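## Task

Put a blank into each of the four vise stations and clamp it: pushing a station's valve knob in closes the vise, pulling it out opens it. Then set the selector to JOB, wait until the amber lamp on top of the cabinet is dark, and key in DT, CR, CS, DS, ES, ET, DR, ER, CT in exactly that sequence, each one once and nothing else. Only the key the machine registers counts, and it may differ from the key physically pressed. The machine begins in TEACH, where presses are not counted; in TEACH, and only while all four stations are empty, a press lights up the registered key, whose name is printed under it. When finished, no blank may extend beyond either end of its station's moving jaw, and everything must stay in place without the robot holding it.

## Robot and tools

Robot: two Kinova Gen3 seven-joint arms, left_arm and right_arm, each carrying a Robotiq 2F-85 parallel gripper and a wrist camera. Bases in the scene frame: left_arm at (+0.050, +0.413, 0) m, quat_wxyz (+0.998, 0, 0, -0.069); right_arm at (+0.009, -0.421, 0) m, quat_wxyz (+0.998, 0, 0, +0.058). The arm names are labels only; they do not match left or right in any picture.

Scene frame: origin on the table surface midway between the bases, +x out across the table, +z up, left_arm on the +y side. Gripper frame: +z runs along the fingers away from the wrist, +y is the closing direction of the pads. The reported end_effector_position is the spot between the pads when closed; closed fingertips stick out about 19 mm past it (6 mm when open), and closing pushes the tips about 13 mm farther out, so keep that margin above surfaces.

The row (used by execute_actions and move): always 18 numbers, each in [-1, 1], one flat list covering both arms. Order: left_arm dx, dy, dz, rx, ry, rz, then left gripper position, force_limit, speed; then the same nine for right_arm. The first six of each arm are an offset, not a pose: a target relative to that gripper's pose in the most recent result that showed it (or, before any such result in the scene, and for later calls within one reply, relative to where the robot is when the action begins), expressed in the gripper's own axes. Scale: 1.0 equals 0.6 m for dx, dy, dz and 180 degrees for the rotation; rx, ry, rz form a single rotation vector. All zeros therefore pulls an arm back to that reference pose; it is not a hold. To keep an arm still, send the offset back to its wanted pose in the first call of a reply and zeros after that. Each control step the command is clipped to within 70 mm and 16 degrees of the measured pose; position wins over orientation if both cannot be met.

Gripper numbers are absolute settings. position: +1 fully open (85 mm), about -0.8 pads touch, -1 closes until blocked. force_limit: -1 about 20 N, 0 about 128 N, +1 about 235 N per pad on a 40 mm object. speed: -1 about 20 mm/s, 0 about 85, +1 about 150; faster closing adds some grip force. Fingers hold still until position changes by at least 0.01; only then do new force_limit or speed values apply. To leave a gripper alone, repeat its previous three numbers (0 is a real command).

execute_actions: actions is a list with at most one item. Empty list returns the state and pictures. An action {"rows": [...], "steps": n} plays up to 15 rows, one per 1/30 s step (n at most 15, default 15, at least 12); the last row repeats if rows run out, and each row is measured from the same reference pose, not the prior row. A wait {"steps": n} (up to 300) sends nothing and counts from the last result. The last 12 steps of an action run after the result is returned. pictures: true adds camera images.

move: target is one 18-number row as above; speed in m/s, 0.002 to 0.5, default 0.25 (rotation up to twice that in rad/s). Both grippers travel straight lines that finish together, lasting 0.5 to 10 s; the motion ignores obstacles and the other arm. Finger settings are sent at the start. The result adds a move: line (done, off_target, moving, held, fault) with limits notes (paced = pose clipped, held = some steps blocked, after which the arm may surge) and each gripper's distance from its target. Faster moves and targets far past a contact press harder.

wait: seconds 0 to 10; the robot gets nothing new.

zoom_image: camera is cam_high, cam_low, cam_left_wrist or cam_right_wrist (all 896x504); region [x0, y0, x1, y1] in pixels from the top-left, at most 504 by 504.

read_manual: section "licences"; returns licence text only.

finished_scene: scene is the number of the current scene; ends and grades it, irreversibly.

Result lines: left_arm: ... | right_arm: ... give position (m) and quat_wxyz in the scene frame (may be slightly off at long reach). Hand target shows where the controller is driving each gripper. HELD marks steps where the command was blocked; pose unreachable names an arm whose command the clearance check changed. object_status: 0 moving, 1 stopped while opening, 2 stopped while closing (a grip), 3 reached position or pads met. position_measured counts: 3 open, 78 about 60 mm, 130 about 40 mm, 180 about 20 mm, 230 pads together. Joint ranges and torques are also listed; MOTOR HOT warns from 60 °C, and at 75 °C an OVER-TEMPERATURE FAULT makes the arm sink.

Avoid: knocking or dropping anything off the table, slamming or pushing hard, letting the arms collide, and contact torques that hit the load limits (48 N m on the first four joints, 30.2 N m on the wrist joints), which stop that arm for 10 s. Loose objects can occasionally be nudged by outside pushes. Grip with position -1 and confirm object_status 2.

Each tool is called after "Request:" by a JSON object that holds its "op" and its "data", one argument or row to a line.

## Session

Request:
{"op": "execute_actions", "data": {
  "actions": []
}}

Scene clock: 0.00 s of 9600.00 s.
left_arm: end_effector_position=(+0.3110, -0.1607, +0.3746) position_measured=3 object_status=3 end_effector_quat_wxyz=(+0.264, +0.751, +0.413, -0.444) | right_arm: end_effector_position=(+0.0844, -0.1800, +0.3754) position_measured=3 object_status=3 end_effector_quat_wxyz=(+0.371, +0.605, +0.704, +0.029)
Joint positions: left_arm=[ 0.213  0.628  0.529  1.384  0.872  1.085 -0.2  ] | right_arm=[-1.893  0.194  0.141  1.695  0.422  1.875  4.568]
Joint velocities: left_arm=[-0.    -0.    -0.     0.001  0.     0.    -0.   ] | right_arm=[ 0.002  0.    -0.     0.001  0.001  0.    -0.   ]
Joint torques (N m, as the joint torque sensors report them, + toward a larger angle): no reading
Motor temperatures (°C, as the motors report them): left_arm=[32 31 28 28 35 30 40] | right_arm=[31 29 29 27 36 34 39]
Hand target (left_arm): +0.311, -0.161, +0.375; +0.264, +0.751, +0.413, -0.444
Hand target (right_arm): +0.084, -0.180, +0.375; +0.371, +0.605, +0.704, +0.029

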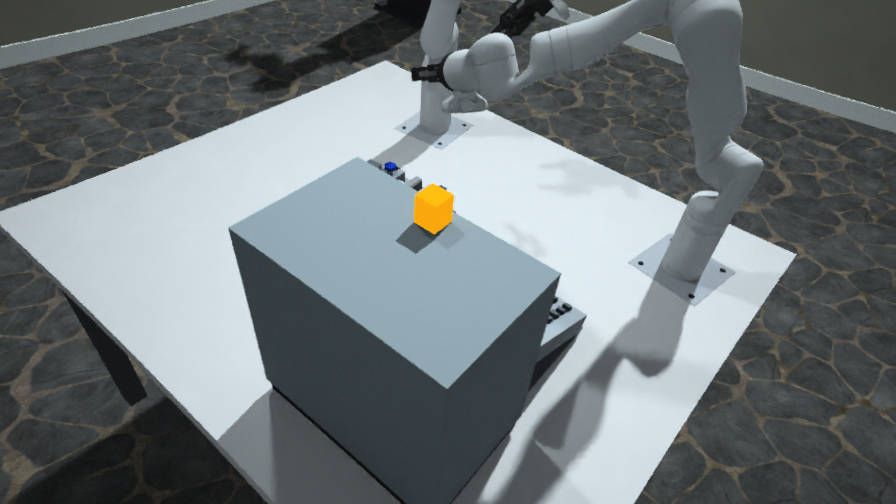

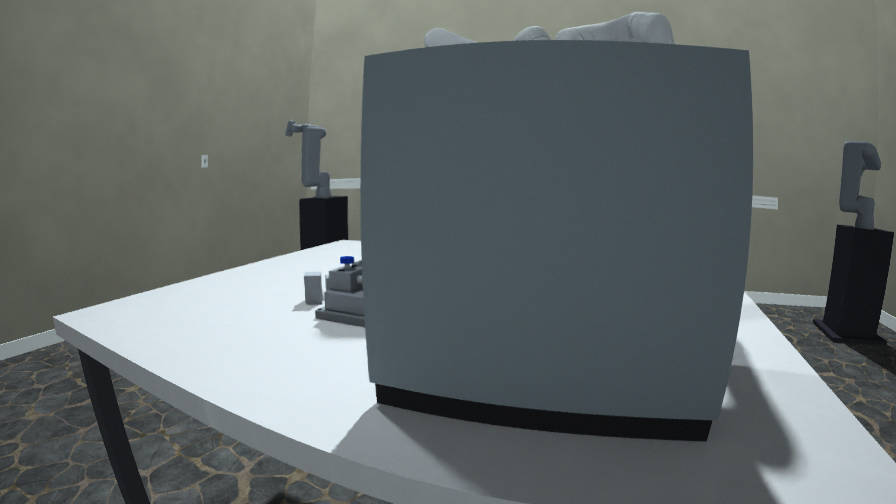

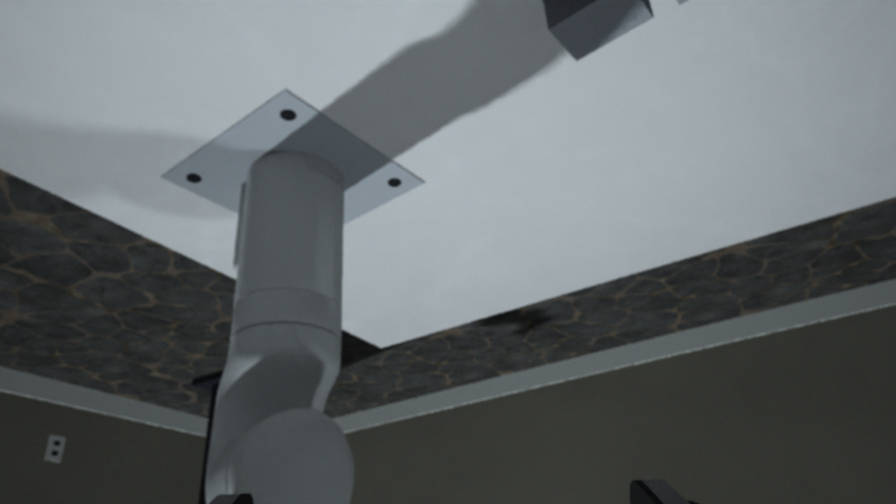

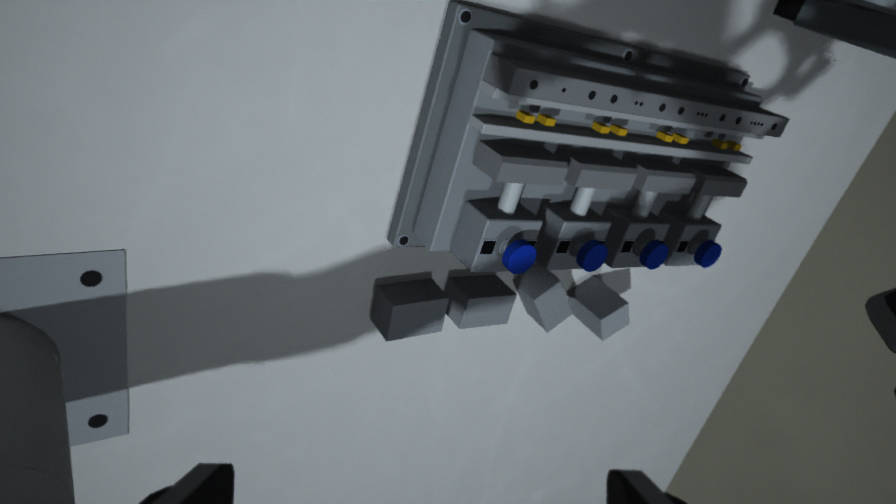

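Request:
{"op": "move", "data": {
  "target": [0.173,-0.344,-0.510,0.1835,0.3086,0.287,1,0,0,0,0,0,0,0,0,1,0,0],
  "speed": 0.3
}}

Request:
{"op": "move", "data": {
  "target": [0,0,0,0,0,0,1,0,0,-0.122,0.345,0.373,0.273,-0.021,0.518,1,0,0],
  "speed": 0.3
}}

Scene clock: 5.83 s of 9600.00 s.
left_arm: end_effector_position=(+0.2981, +0.2199, +0.4195) position_measured=3 object_status=3 end_effector_quat_wxyz=(-0.001, +1.000, +0.001, -0.003) | right_arm: end_effector_position=(+0.0844, -0.1800, +0.3754) position_measured=3 object_status=3 end_effector_quat_wxyz=(+0.371, +0.605, +0.704, +0.029)
Joint positions: left_arm=[ 0.011 -0.007  0.432  1.497  0.004  1.657 -0.988] | right_arm=[-1.893  0.194  0.141  1.695  0.422  1.875  4.568]
Joint velocities: left_arm=[-0.003 -0.01  -0.004  0.004  0.002 -0.003 -0.006] | right_arm=[-0.001  0.    -0.001 -0.001  0.    -0.001 -0.   ]
Joint torques (N m, as the joint torque sensors report them, + toward a larger angle): left_arm=[ 0.15 -8.35  0.78 -7.55  0.44 -0.28  0.18] | right_arm=[ -0.26 -10.76  -0.19  -6.67   1.27   1.38   0.04]
Motor temperatures (°C, as the motors report them): left_arm=[32 31 28 28 35 30 40] | right_arm=[31 29 29 27 36 34 39]
Hand target (left_arm): +0.298, +0.220, +0.420; -0.001, +1.000, +0.001, -0.002
Hand target (right_arm): +0.084, -0.180, +0.375; +0.371, +0.605, +0.704, +0.029
Off the commanded pose (left_arm): 0.001 m, 0 deg.
Off the commanded pose (right_arm): 0.000 m, 0 deg.
Kept back: nothing.
move: done

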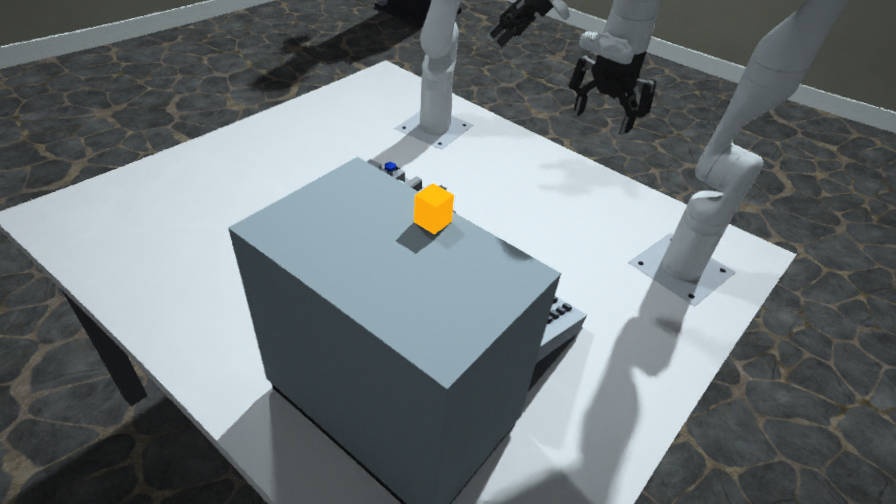

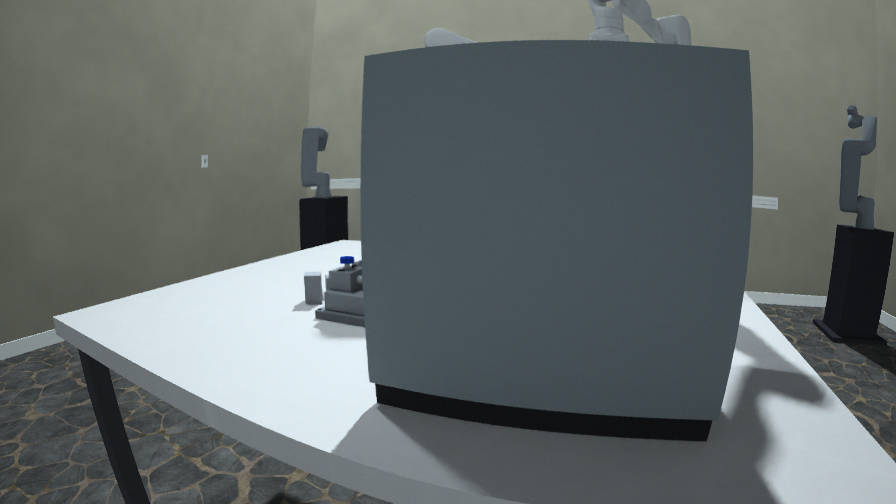

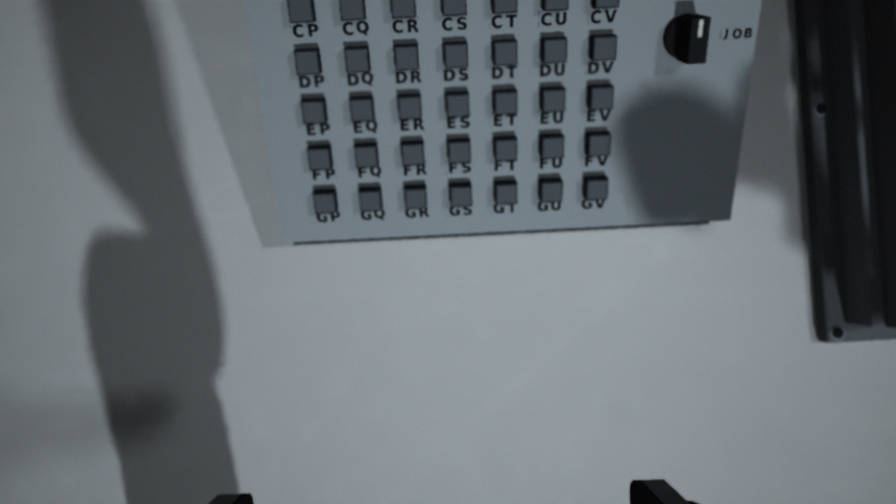

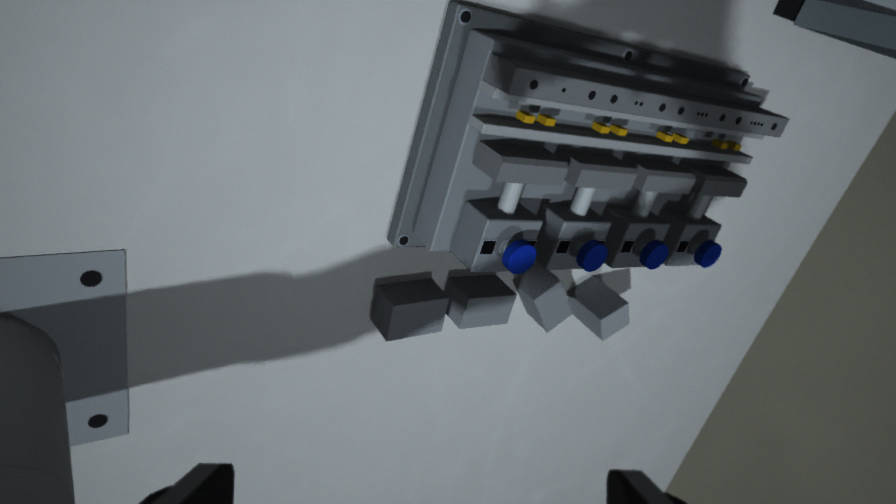

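Scene clock: 9.37 s of 9600.00 s.
left_arm: end_effector_position=(+0.2981, +0.2199, +0.4195) position_measured=3 object_status=3 end_effector_quat_wxyz=(-0.001, +1.000, +0.001, -0.003) | right_arm: end_effector_position=(+0.3813, -0.2780, +0.3520) position_measured=3 object_status=3 end_effector_quat_wxyz=(-0.001, +1.000, +0.001, +0.001)
Joint positions: left_arm=[ 0.011 -0.007  0.432  1.497  0.004  1.657 -0.988] | right_arm=[-0.933  0.257  0.829  1.495 -0.191  1.469  4.496]
Joint velocities: left_arm=[ 0.002  0.     0.     0.     0.001 -0.     0.   ] | right_arm=[ 0.015  0.012  0.005 -0.005 -0.008  0.004  0.005]
Joint torques (N m, as the joint torque sensors report them, + toward a larger angle): left_arm=[ 0.1  -8.27  0.57 -7.82  0.37 -0.31  0.22] | right_arm=[ -0.17 -11.19   0.93  -8.79  -0.21  -0.28   0.03]
Motor temperatures (°C, as the motors report them): left_arm=[32 31 28 28 35 30 40] | right_arm=[31 29 29 27 36 34 39]
Hand target (left_arm): +0.298, +0.220, +0.419; -0.001, +1.000, +0.001, -0.003
Hand target (right_arm): +0.382, -0.278, +0.352; -0.001, +1.000, +0.000, +0.001
Off the commanded pose (left_arm): 0.000 m, 0 deg.
Off the commanded pose (right_arm): 0.003 m, 0 deg.
Kept back: nothing.
move: done

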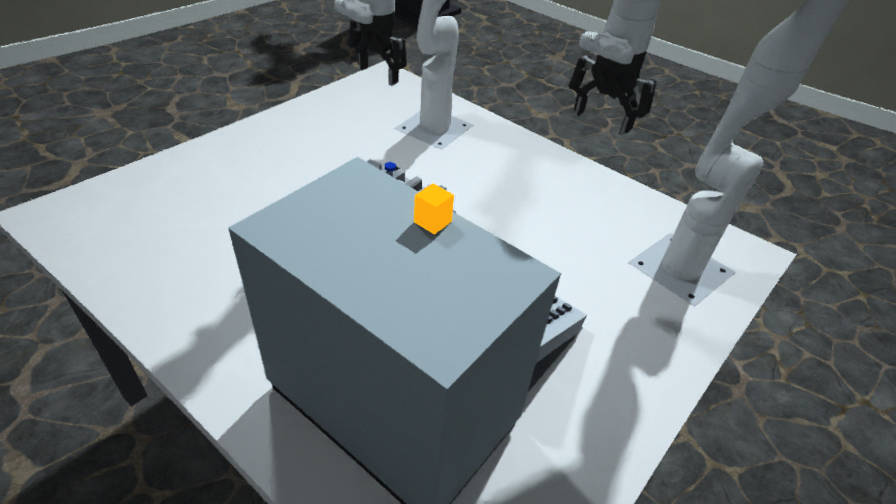

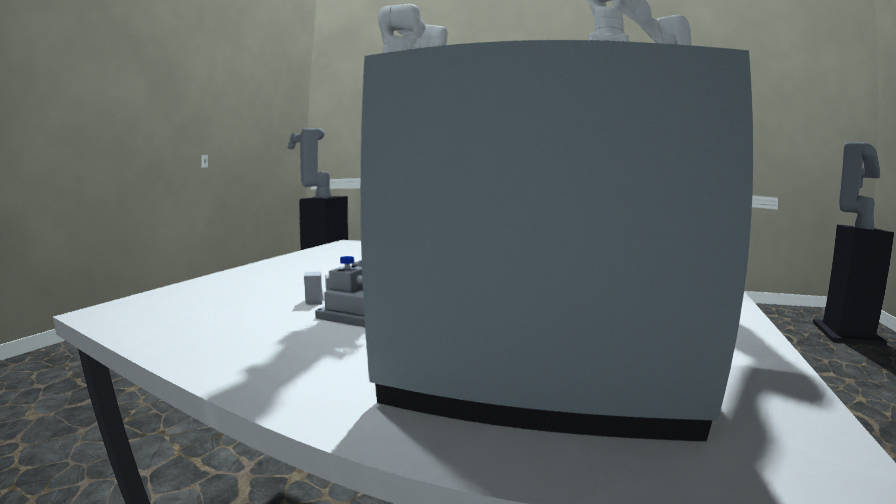

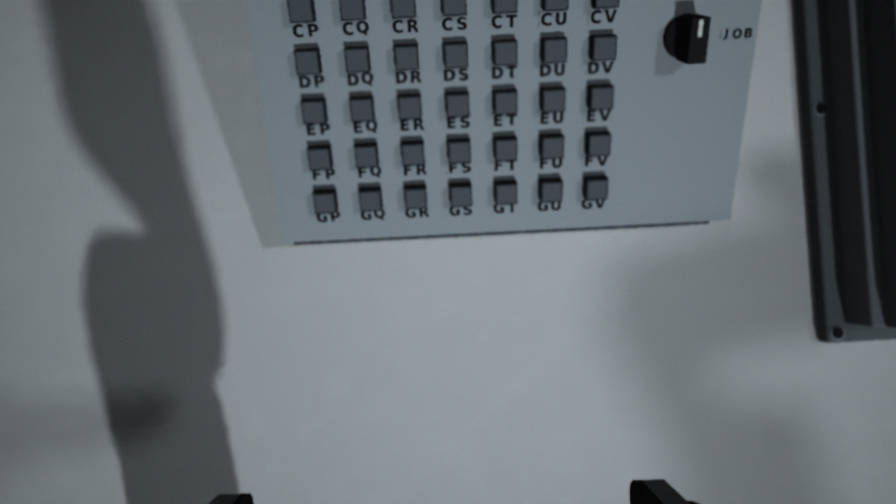

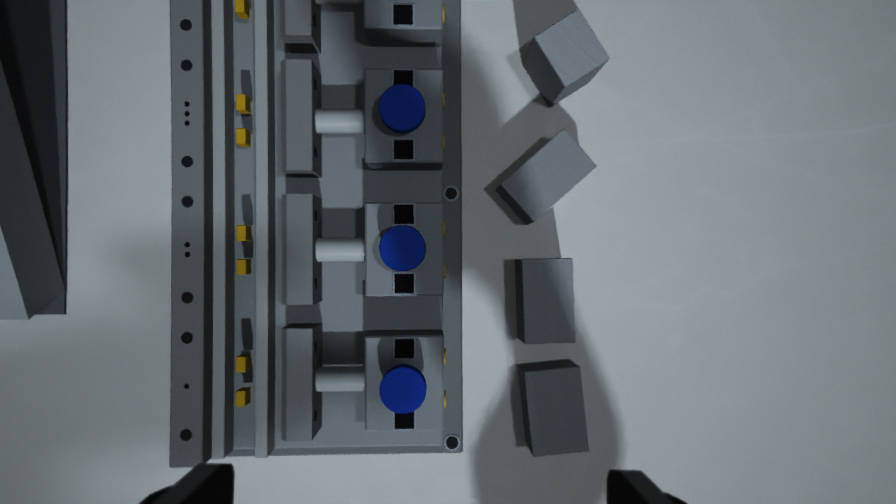

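Request:
{"op": "move", "data": {
  "target": [0.098,0.007,0.292,0,0.139,0,-1,0,0,0,0,0,0,0,0,1,0,0]
}}

Scene clock: 12.27 s of 9600.00 s.
left_arm: end_effector_position=(+0.3568, +0.2166, +0.2441) position_measured=232 object_status=3 end_effector_quat_wxyz=(-0.003, +0.977, +0.001, +0.215) | right_arm: end_effector_position=(+0.3813, -0.2780, +0.3520) position_measured=3 object_status=3 end_effector_quat_wxyz=(-0.001, +1.000, +0.001, +0.001)
Joint positions: left_arm=[ 0.074 -0.     0.545  2.176 -0.469  0.701 -0.492] | right_arm=[-0.933  0.257  0.829  1.495 -0.191  1.469  4.496]
Joint velocities: left_arm=[ 0.005  0.005  0.007  0.002 -0.016  0.003  0.022] | right_arm=[ 0.001 -0.001  0.     0.001  0.    -0.     0.   ]
Joint torques (N m, as the joint torque sensors report them, + toward a larger angle): left_arm=[-0.6  -7.58  0.01 -7.15  0.02 -1.29  0.24] | right_arm=[ -0.2  -10.88   0.9   -8.52   0.12  -0.3   -0.02]
Motor temperatures (°C, as the motors report them): left_arm=[32 31 28 28 35 30 40] | right_arm=[31 29 29 27 36 34 39]
Hand target (left_arm): +0.357, +0.216, +0.244; -0.003, +0.977, +0.001, +0.215
Hand target (right_arm): +0.381, -0.278, +0.352; -0.001, +1.000, +0.001, +0.001
Off the commanded pose (left_arm): 0.001 m, 0 deg.
Off the commanded pose (right_arm): 0.000 m, 0 deg.
Kept back: nothing.
move: done

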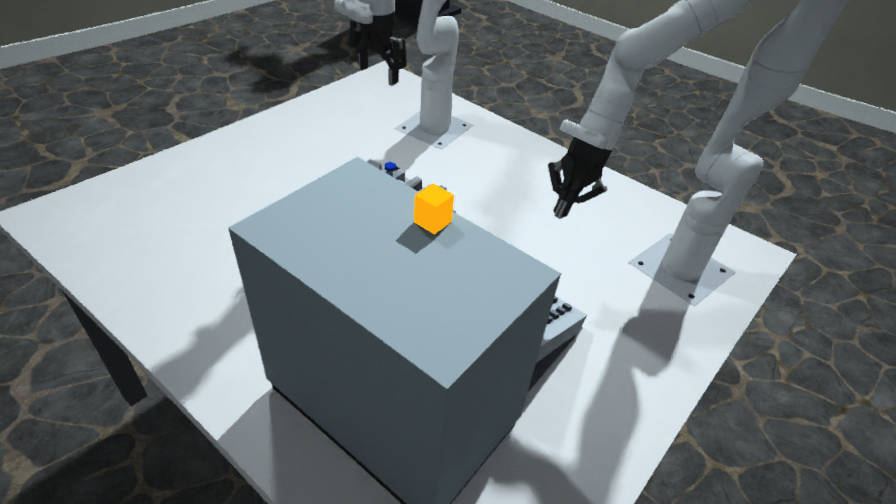

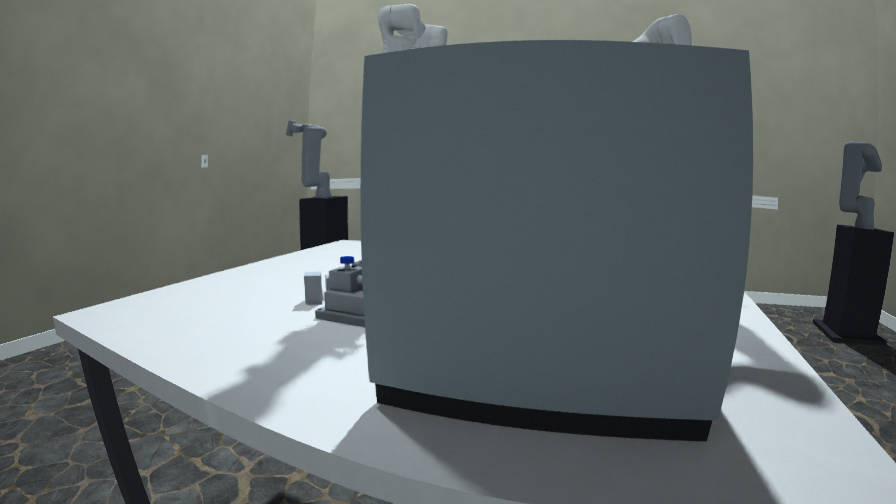

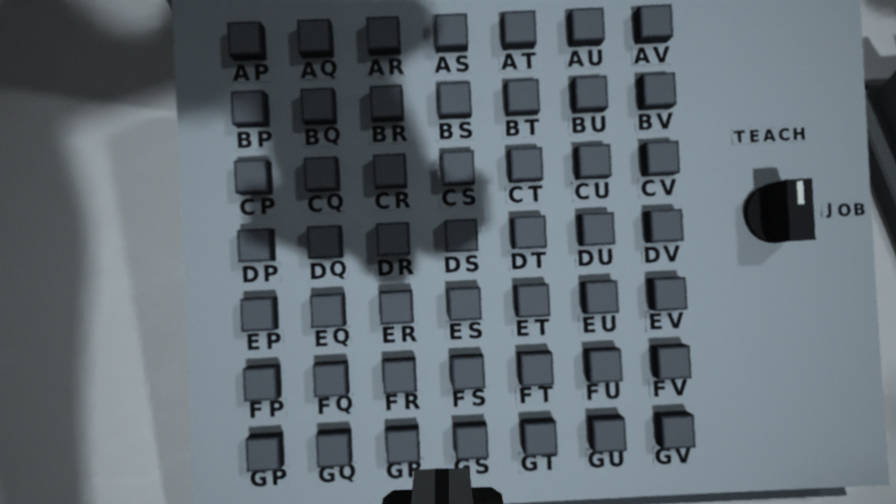

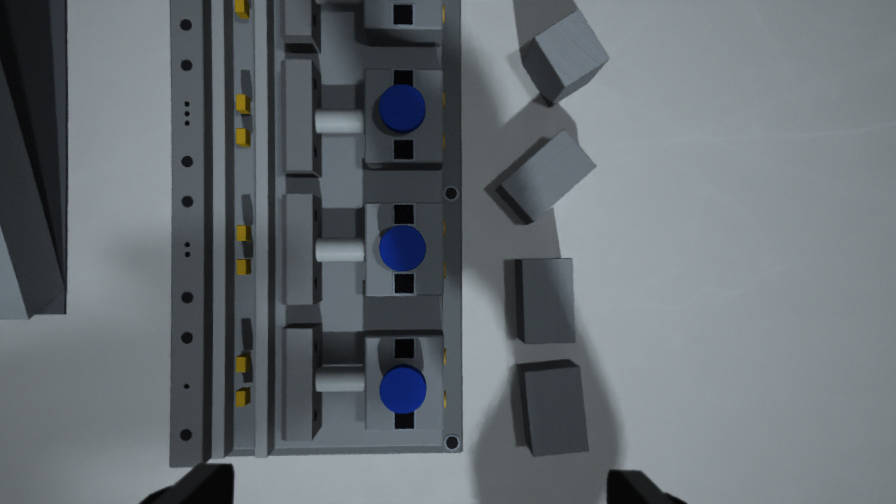

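Request:
{"op": "move", "data": {
  "target": [0,0,0.1667,0,0,0,-1,0,0,0,0,0,0,0,0,1,0,0]
}}

Scene clock: 13.67 s of 9600.00 s.
left_arm: end_effector_position=(+0.3996, +0.2174, +0.1541) position_measured=232 object_status=3 end_effector_quat_wxyz=(-0.003, +0.977, +0.002, +0.215) | right_arm: end_effector_position=(+0.3813, -0.2780, +0.3520) position_measured=3 object_status=3 end_effector_quat_wxyz=(-0.001, +1.000, +0.001, +0.001)
Joint positions: left_arm=[ 0.183  0.28   0.403  2.261 -0.976  0.469 -0.023] | right_arm=[-0.933  0.257  0.829  1.495 -0.191  1.469  4.496]
Joint velocities: left_arm=[ 0.03   0.007 -0.012  0.008 -0.045 -0.001  0.053] | right_arm=[-0.    -0.001 -0.001  0.    -0.    -0.     0.   ]
Joint torques (N m, as the joint torque sensors report them, + toward a larger angle): left_arm=[  0.43 -11.48   1.37  -4.98  -0.28  -0.36  -0.01] | right_arm=[ -0.17 -11.01   1.07  -8.66  -0.06  -0.34   0.05]
Motor temperatures (°C, as the motors report them): left_arm=[32 31 28 28 35 30 40] | right_arm=[31 29 29 27 36 34 39]
Hand target (left_arm): +0.399, +0.217, +0.154; -0.003, +0.977, +0.001, +0.215
Hand target (right_arm): +0.381, -0.278, +0.352; -0.001, +1.000, +0.001, +0.001
Off the commanded pose (left_arm): 0.001 m, 0 deg.
Off the commanded pose (right_arm): 0.000 m, 0 deg.
Kept back: nothing.
move: done

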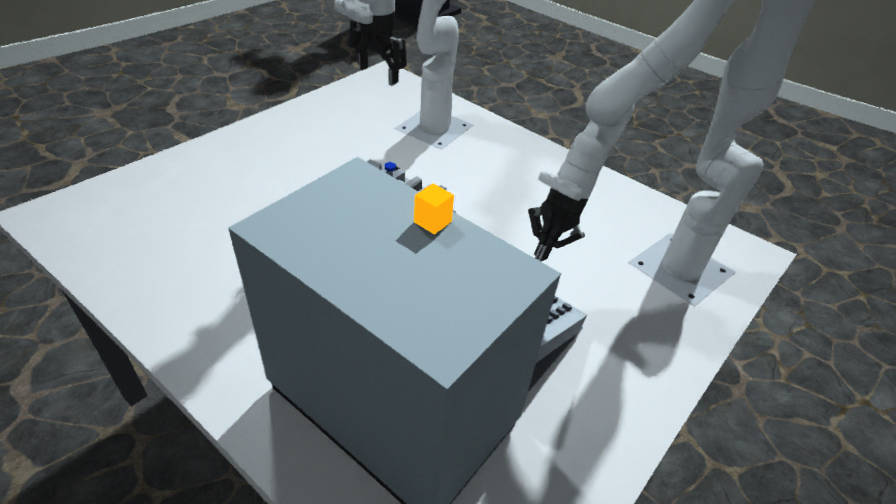

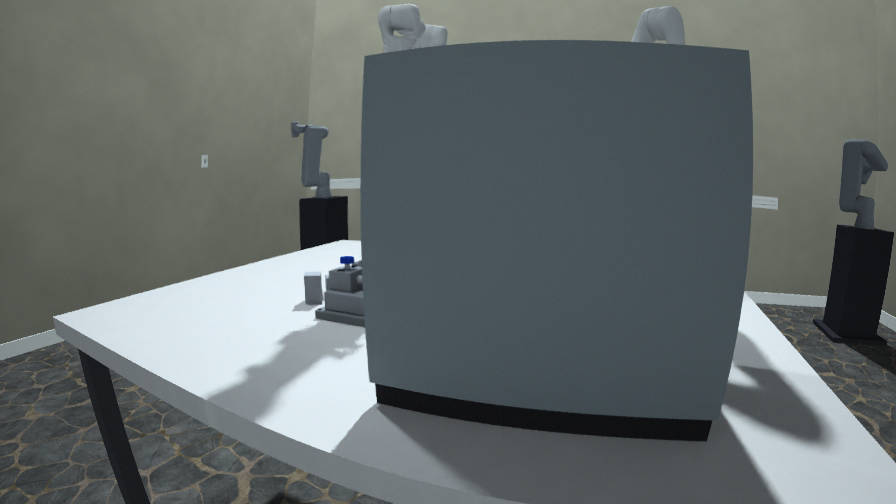

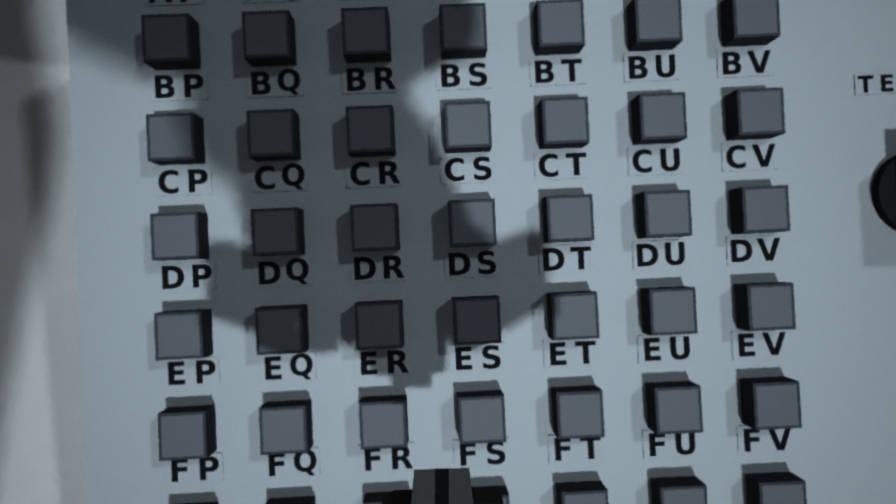

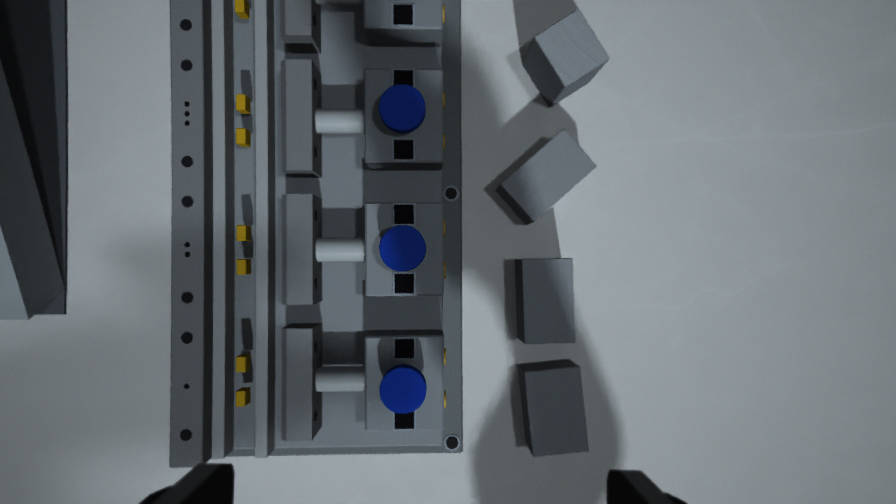

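Request:
{"op": "move", "data": {
  "target": [0.127,0.0177,0.05,0,0,0,-1,0,0,0.132,-0.42,0.043,0.25,0,0,-1,0,0]
}}

Scene clock: 17.00 s of 9600.00 s.
left_arm: end_effector_position=(+0.4811, +0.2071, +0.1589) position_measured=232 object_status=3 end_effector_quat_wxyz=(-0.002, +0.977, +0.001, +0.215) | right_arm: end_effector_position=(+0.4592, -0.0258, +0.3272) position_measured=232 object_status=3 end_effector_quat_wxyz=(-0.384, +0.923, +0.002, +0.000)
Joint positions: left_arm=[ 0.07   0.406  0.435  2.045 -0.899  0.526 -0.238] | right_arm=[-0.654  0.515  0.558  1.485 -1.125  1.208  4.853]
Joint velocities: left_arm=[-0.001  0.002 -0.001 -0.002  0.001  0.    -0.001] | right_arm=[ 0.007  0.005  0.    -0.    -0.006 -0.     0.004]
Joint torques (N m, as the joint torque sensors report them, + toward a larger angle): left_arm=[  0.04 -14.72   2.    -5.77  -0.11  -0.55   0.22] | right_arm=[ -0.11 -18.23   1.4   -8.52  -2.16   0.05   0.05]
Motor temperatures (°C, as the motors report them): left_arm=[32 31 28 28 35 30 40] | right_arm=[31 29 29 27 36 34 39]
Hand target (left_arm): +0.481, +0.207, +0.159; -0.003, +0.977, +0.002, +0.215
Hand target (right_arm): +0.459, -0.026, +0.327; -0.384, +0.923, +0.002, +0.000
Off the commanded pose (left_arm): 0.000 m, 0 deg.
Off the commanded pose (right_arm): 0.001 m, 0 deg.
Kept back: nothing.
move: done

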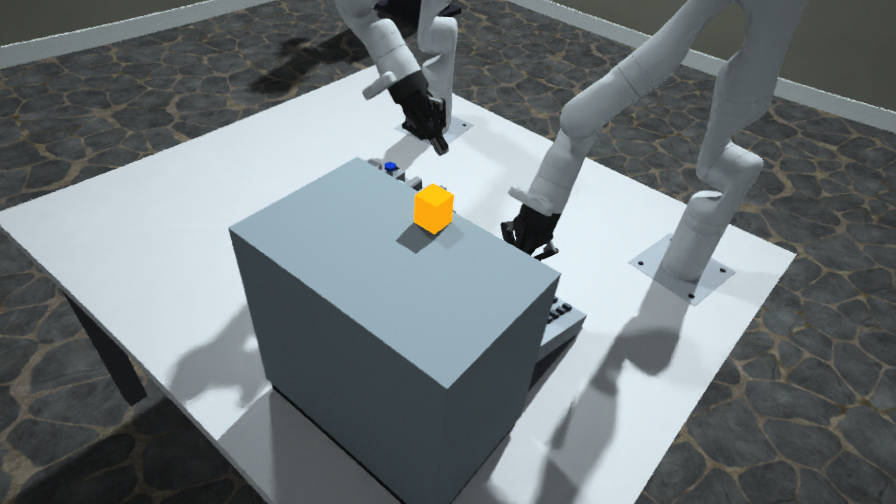

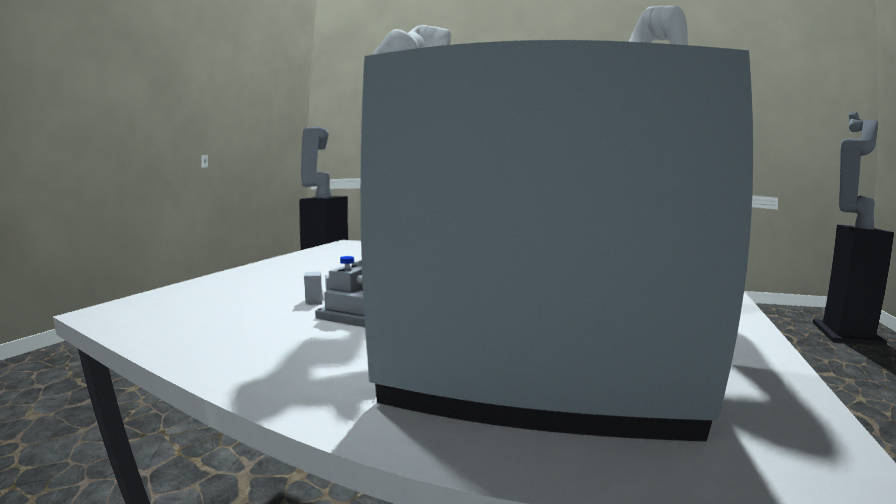

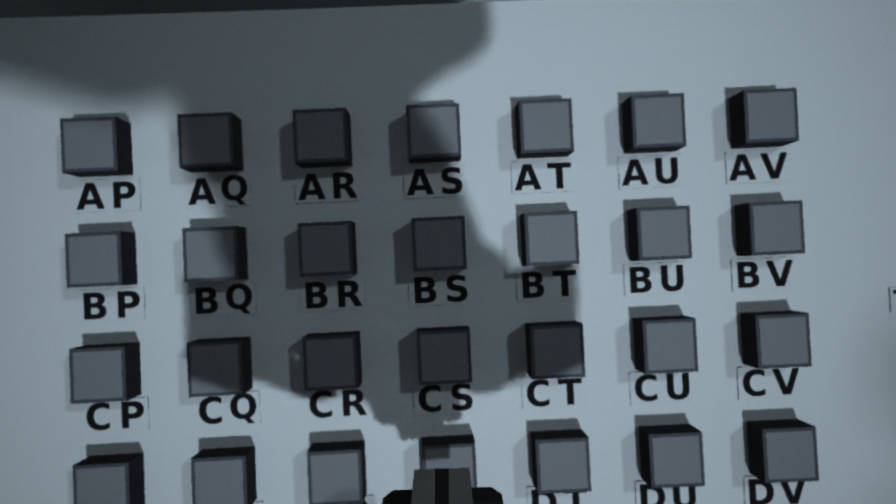

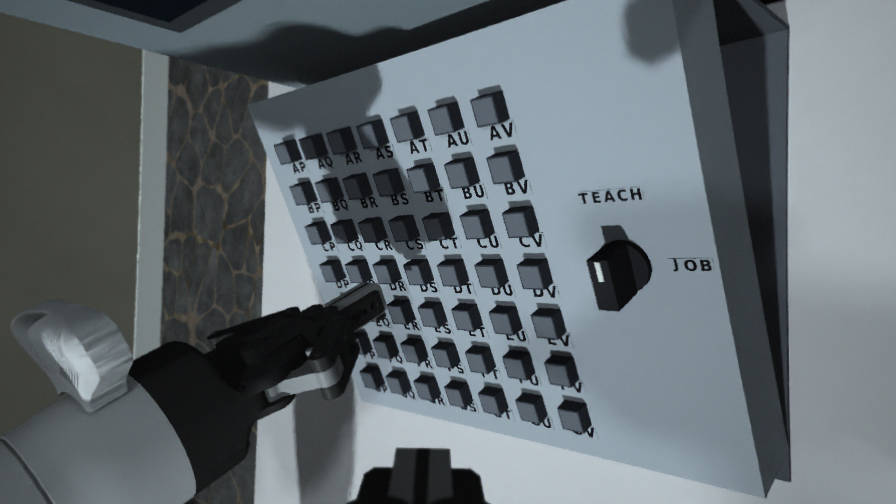

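Request:
{"op": "move", "data": {
  "target": [0.003,0.003,0.04,0,0,0,-1,0,0,0,0,0,0,0,0,-1,0,0],
  "speed": 0.05
}}

Request:
{"op": "zoom_image", "data": {
  "camera": "cam_right_wrist",
  "region": [300,200,500,360]
}}

Scene clock: 18.23 s of 9600.00 s.
left_arm: end_effector_position=(+0.4930, +0.2055, +0.1382) position_measured=232 object_status=3 end_effector_quat_wxyz=(-0.003, +0.977, +0.002, +0.215) | right_arm: end_effector_position=(+0.4592, -0.0258, +0.3272) position_measured=232 object_status=3 end_effector_quat_wxyz=(-0.384, +0.923, +0.002, +0.000)
Joint positions: left_arm=[ 0.104  0.463  0.382  2.036 -0.973  0.484 -0.174] | right_arm=[-0.653  0.515  0.558  1.485 -1.125  1.208  4.853]
Joint velocities: left_arm=[ 0.006  0.005 -0.003  0.    -0.006  0.     0.005] | right_arm=[-0.001 -0.    -0.001 -0.     0.    -0.    -0.   ]
Joint torques (N m, as the joint torque sensors report them, + toward a larger angle): left_arm=[ -0.29 -15.14   1.71  -5.56  -0.31  -0.19   0.12] | right_arm=[ -0.3  -18.13   0.97  -8.6   -1.91  -0.06  -0.01]
Motor temperatures (°C, as the motors report them): left_arm=[32 31 28 28 35 30 40] | right_arm=[31 29 29 27 36 34 39]
Hand target (left_arm): +0.493, +0.205, +0.138; -0.003, +0.977, +0.001, +0.215
Hand target (right_arm): +0.459, -0.026, +0.327; -0.384, +0.923, +0.002, +0.000
Off the commanded pose (left_arm): 0.000 m, 0 deg.
Off the commanded pose (right_arm): 0.000 m, 0 deg.
Kept back: nothing.
move: done

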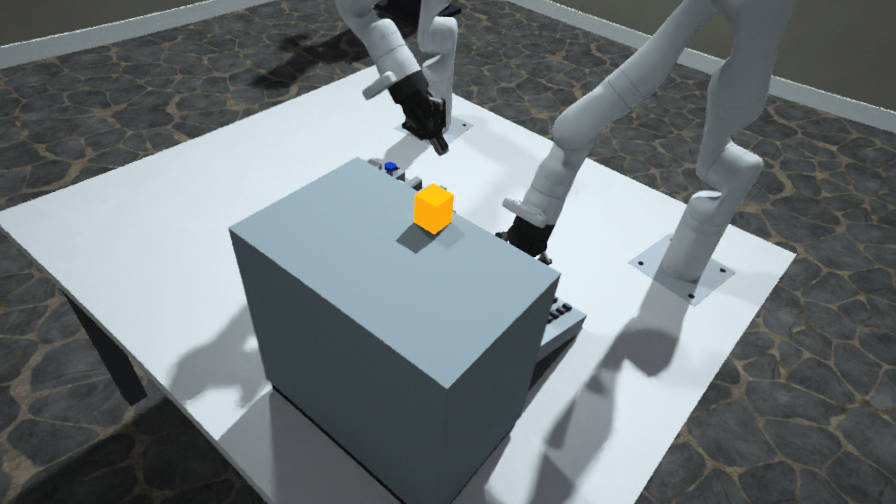

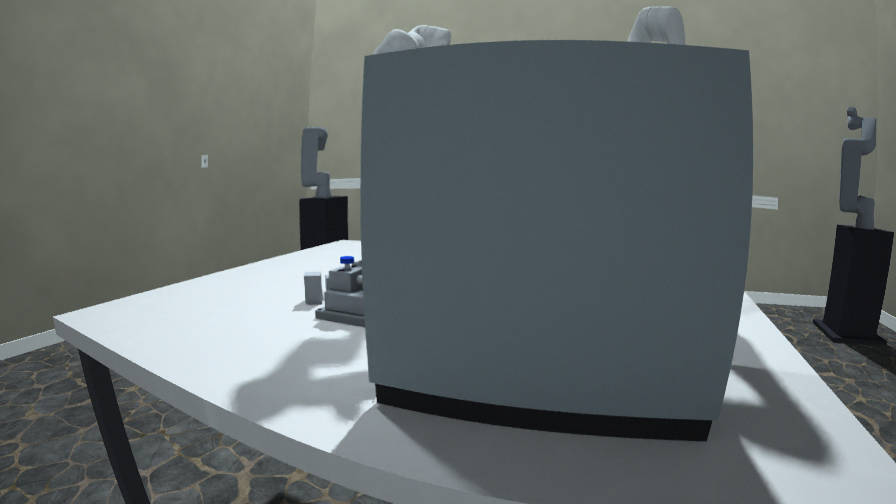

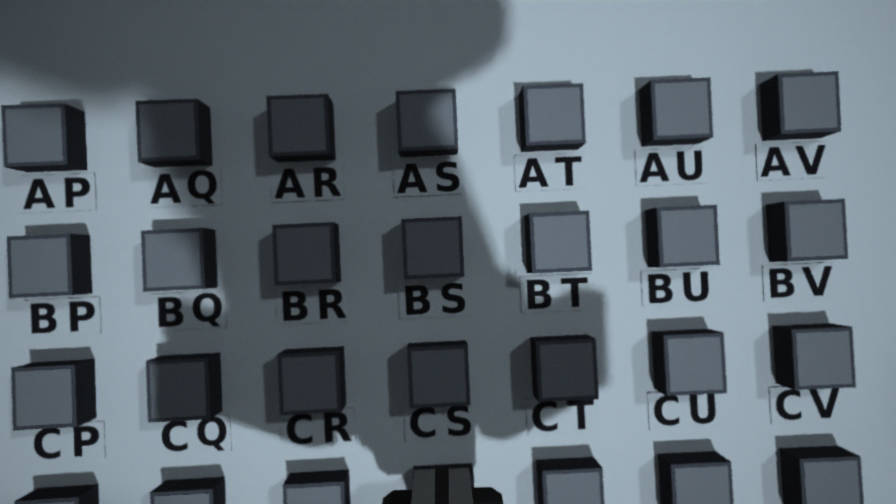

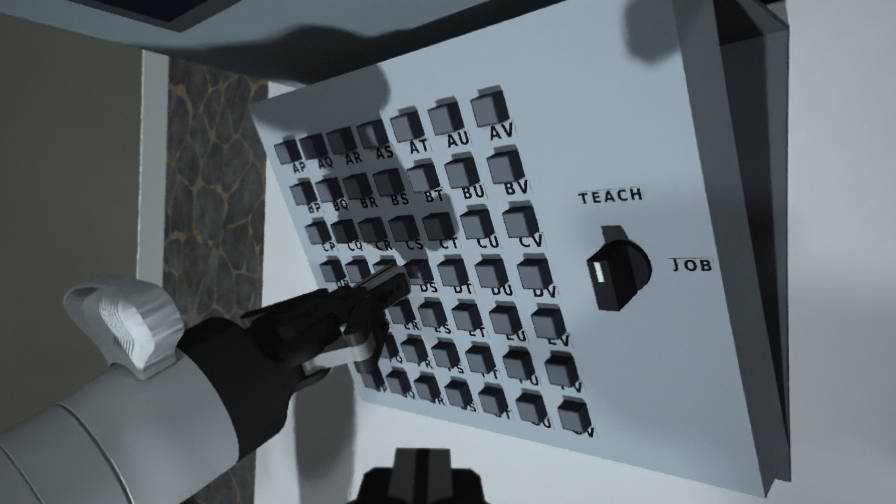

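Region (300, 200, 500, 360) of cam_right_wrist's 896x504 image, scaled by 2.520; it fills the top 403 rows of this view, and the rest is white.

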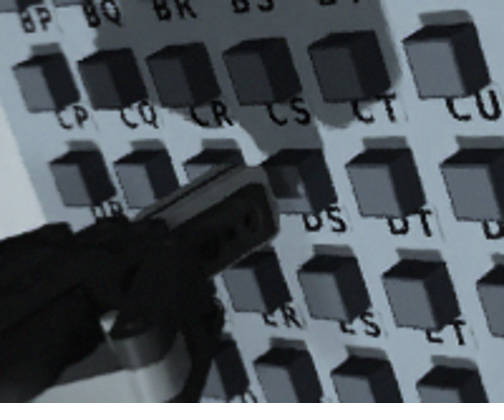

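Request:
{"op": "move", "data": {
  "target": [0,0,0.022,0,0,0,-1,0,0,0,0,0,0,0,0,-1,0,0],
  "speed": 0.02
}}

Scene clock: 19.43 s of 9600.00 s.
left_arm: end_effector_position=(+0.4983, +0.2055, +0.1268) position_measured=232 object_status=3 end_effector_quat_wxyz=(-0.003, +0.977, +0.002, +0.215) | right_arm: end_effector_position=(+0.4592, -0.0258, +0.3272) position_measured=232 object_status=3 end_effector_quat_wxyz=(-0.384, +0.923, +0.002, +0.000)
Joint positions: left_arm=[ 0.124  0.491  0.35   2.034 -1.015  0.459 -0.137] | right_arm=[-0.653  0.515  0.558  1.485 -1.125  1.208  4.853]
Joint velocities: left_arm=[ 0.005  0.004 -0.006 -0.    -0.008 -0.004  0.008] | right_arm=[ 0.001  0.    -0.     0.     0.     0.     0.   ]
Joint torques (N m, as the joint torque sensors report them, + toward a larger angle): left_arm=[ -0.75 -14.8    1.56  -5.85  -0.54  -0.96   0.29] | right_arm=[ -0.11 -18.09   1.04  -8.52  -1.85   0.13   0.02]
Motor temperatures (°C, as the motors report them): left_arm=[32 31 28 28 35 30 40] | right_arm=[31 29 29 27 36 34 39]
Hand target (left_arm): +0.499, +0.206, +0.126; -0.003, +0.977, +0.002, +0.215
Hand target (right_arm): +0.459, -0.026, +0.327; -0.384, +0.923, +0.002, +0.000
Off the commanded pose (left_arm): 0.001 m, 0 deg.
Off the commanded pose (right_arm): 0.000 m, 0 deg.
Kept back: nothing.
move: done

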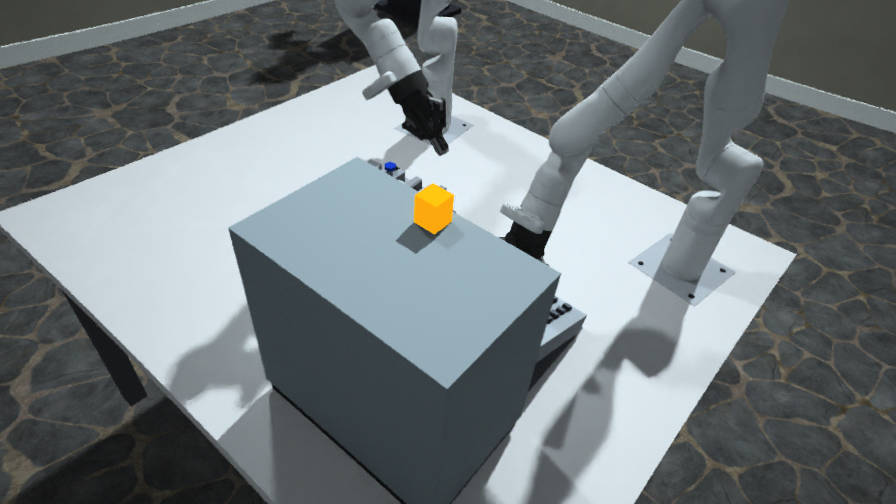

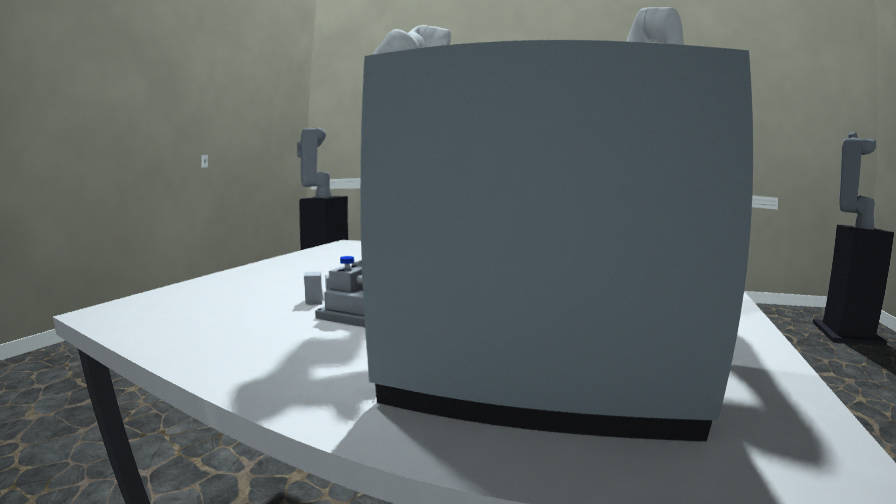

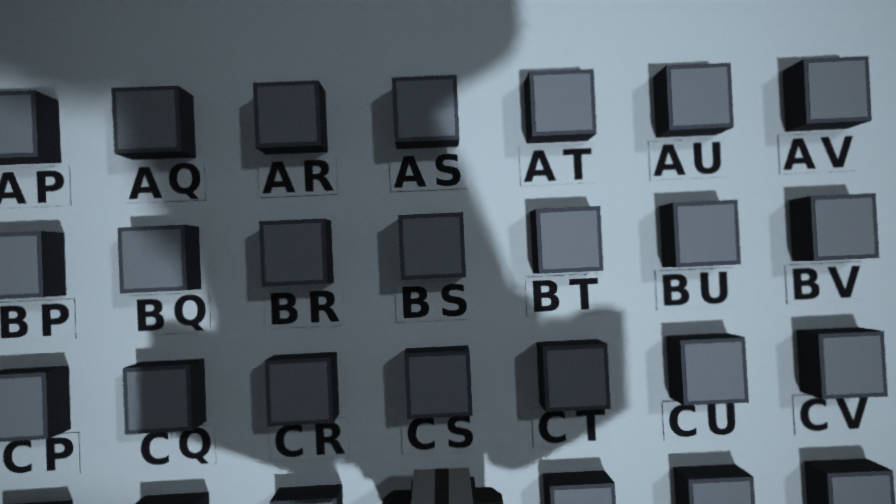

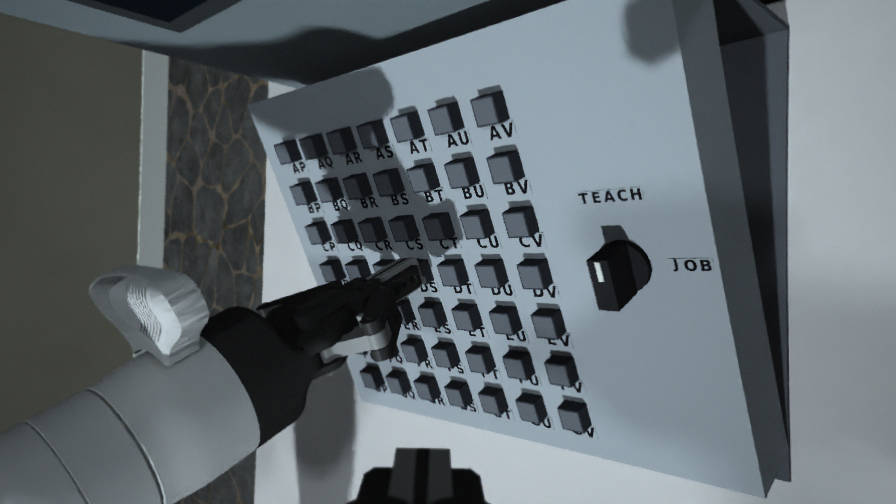

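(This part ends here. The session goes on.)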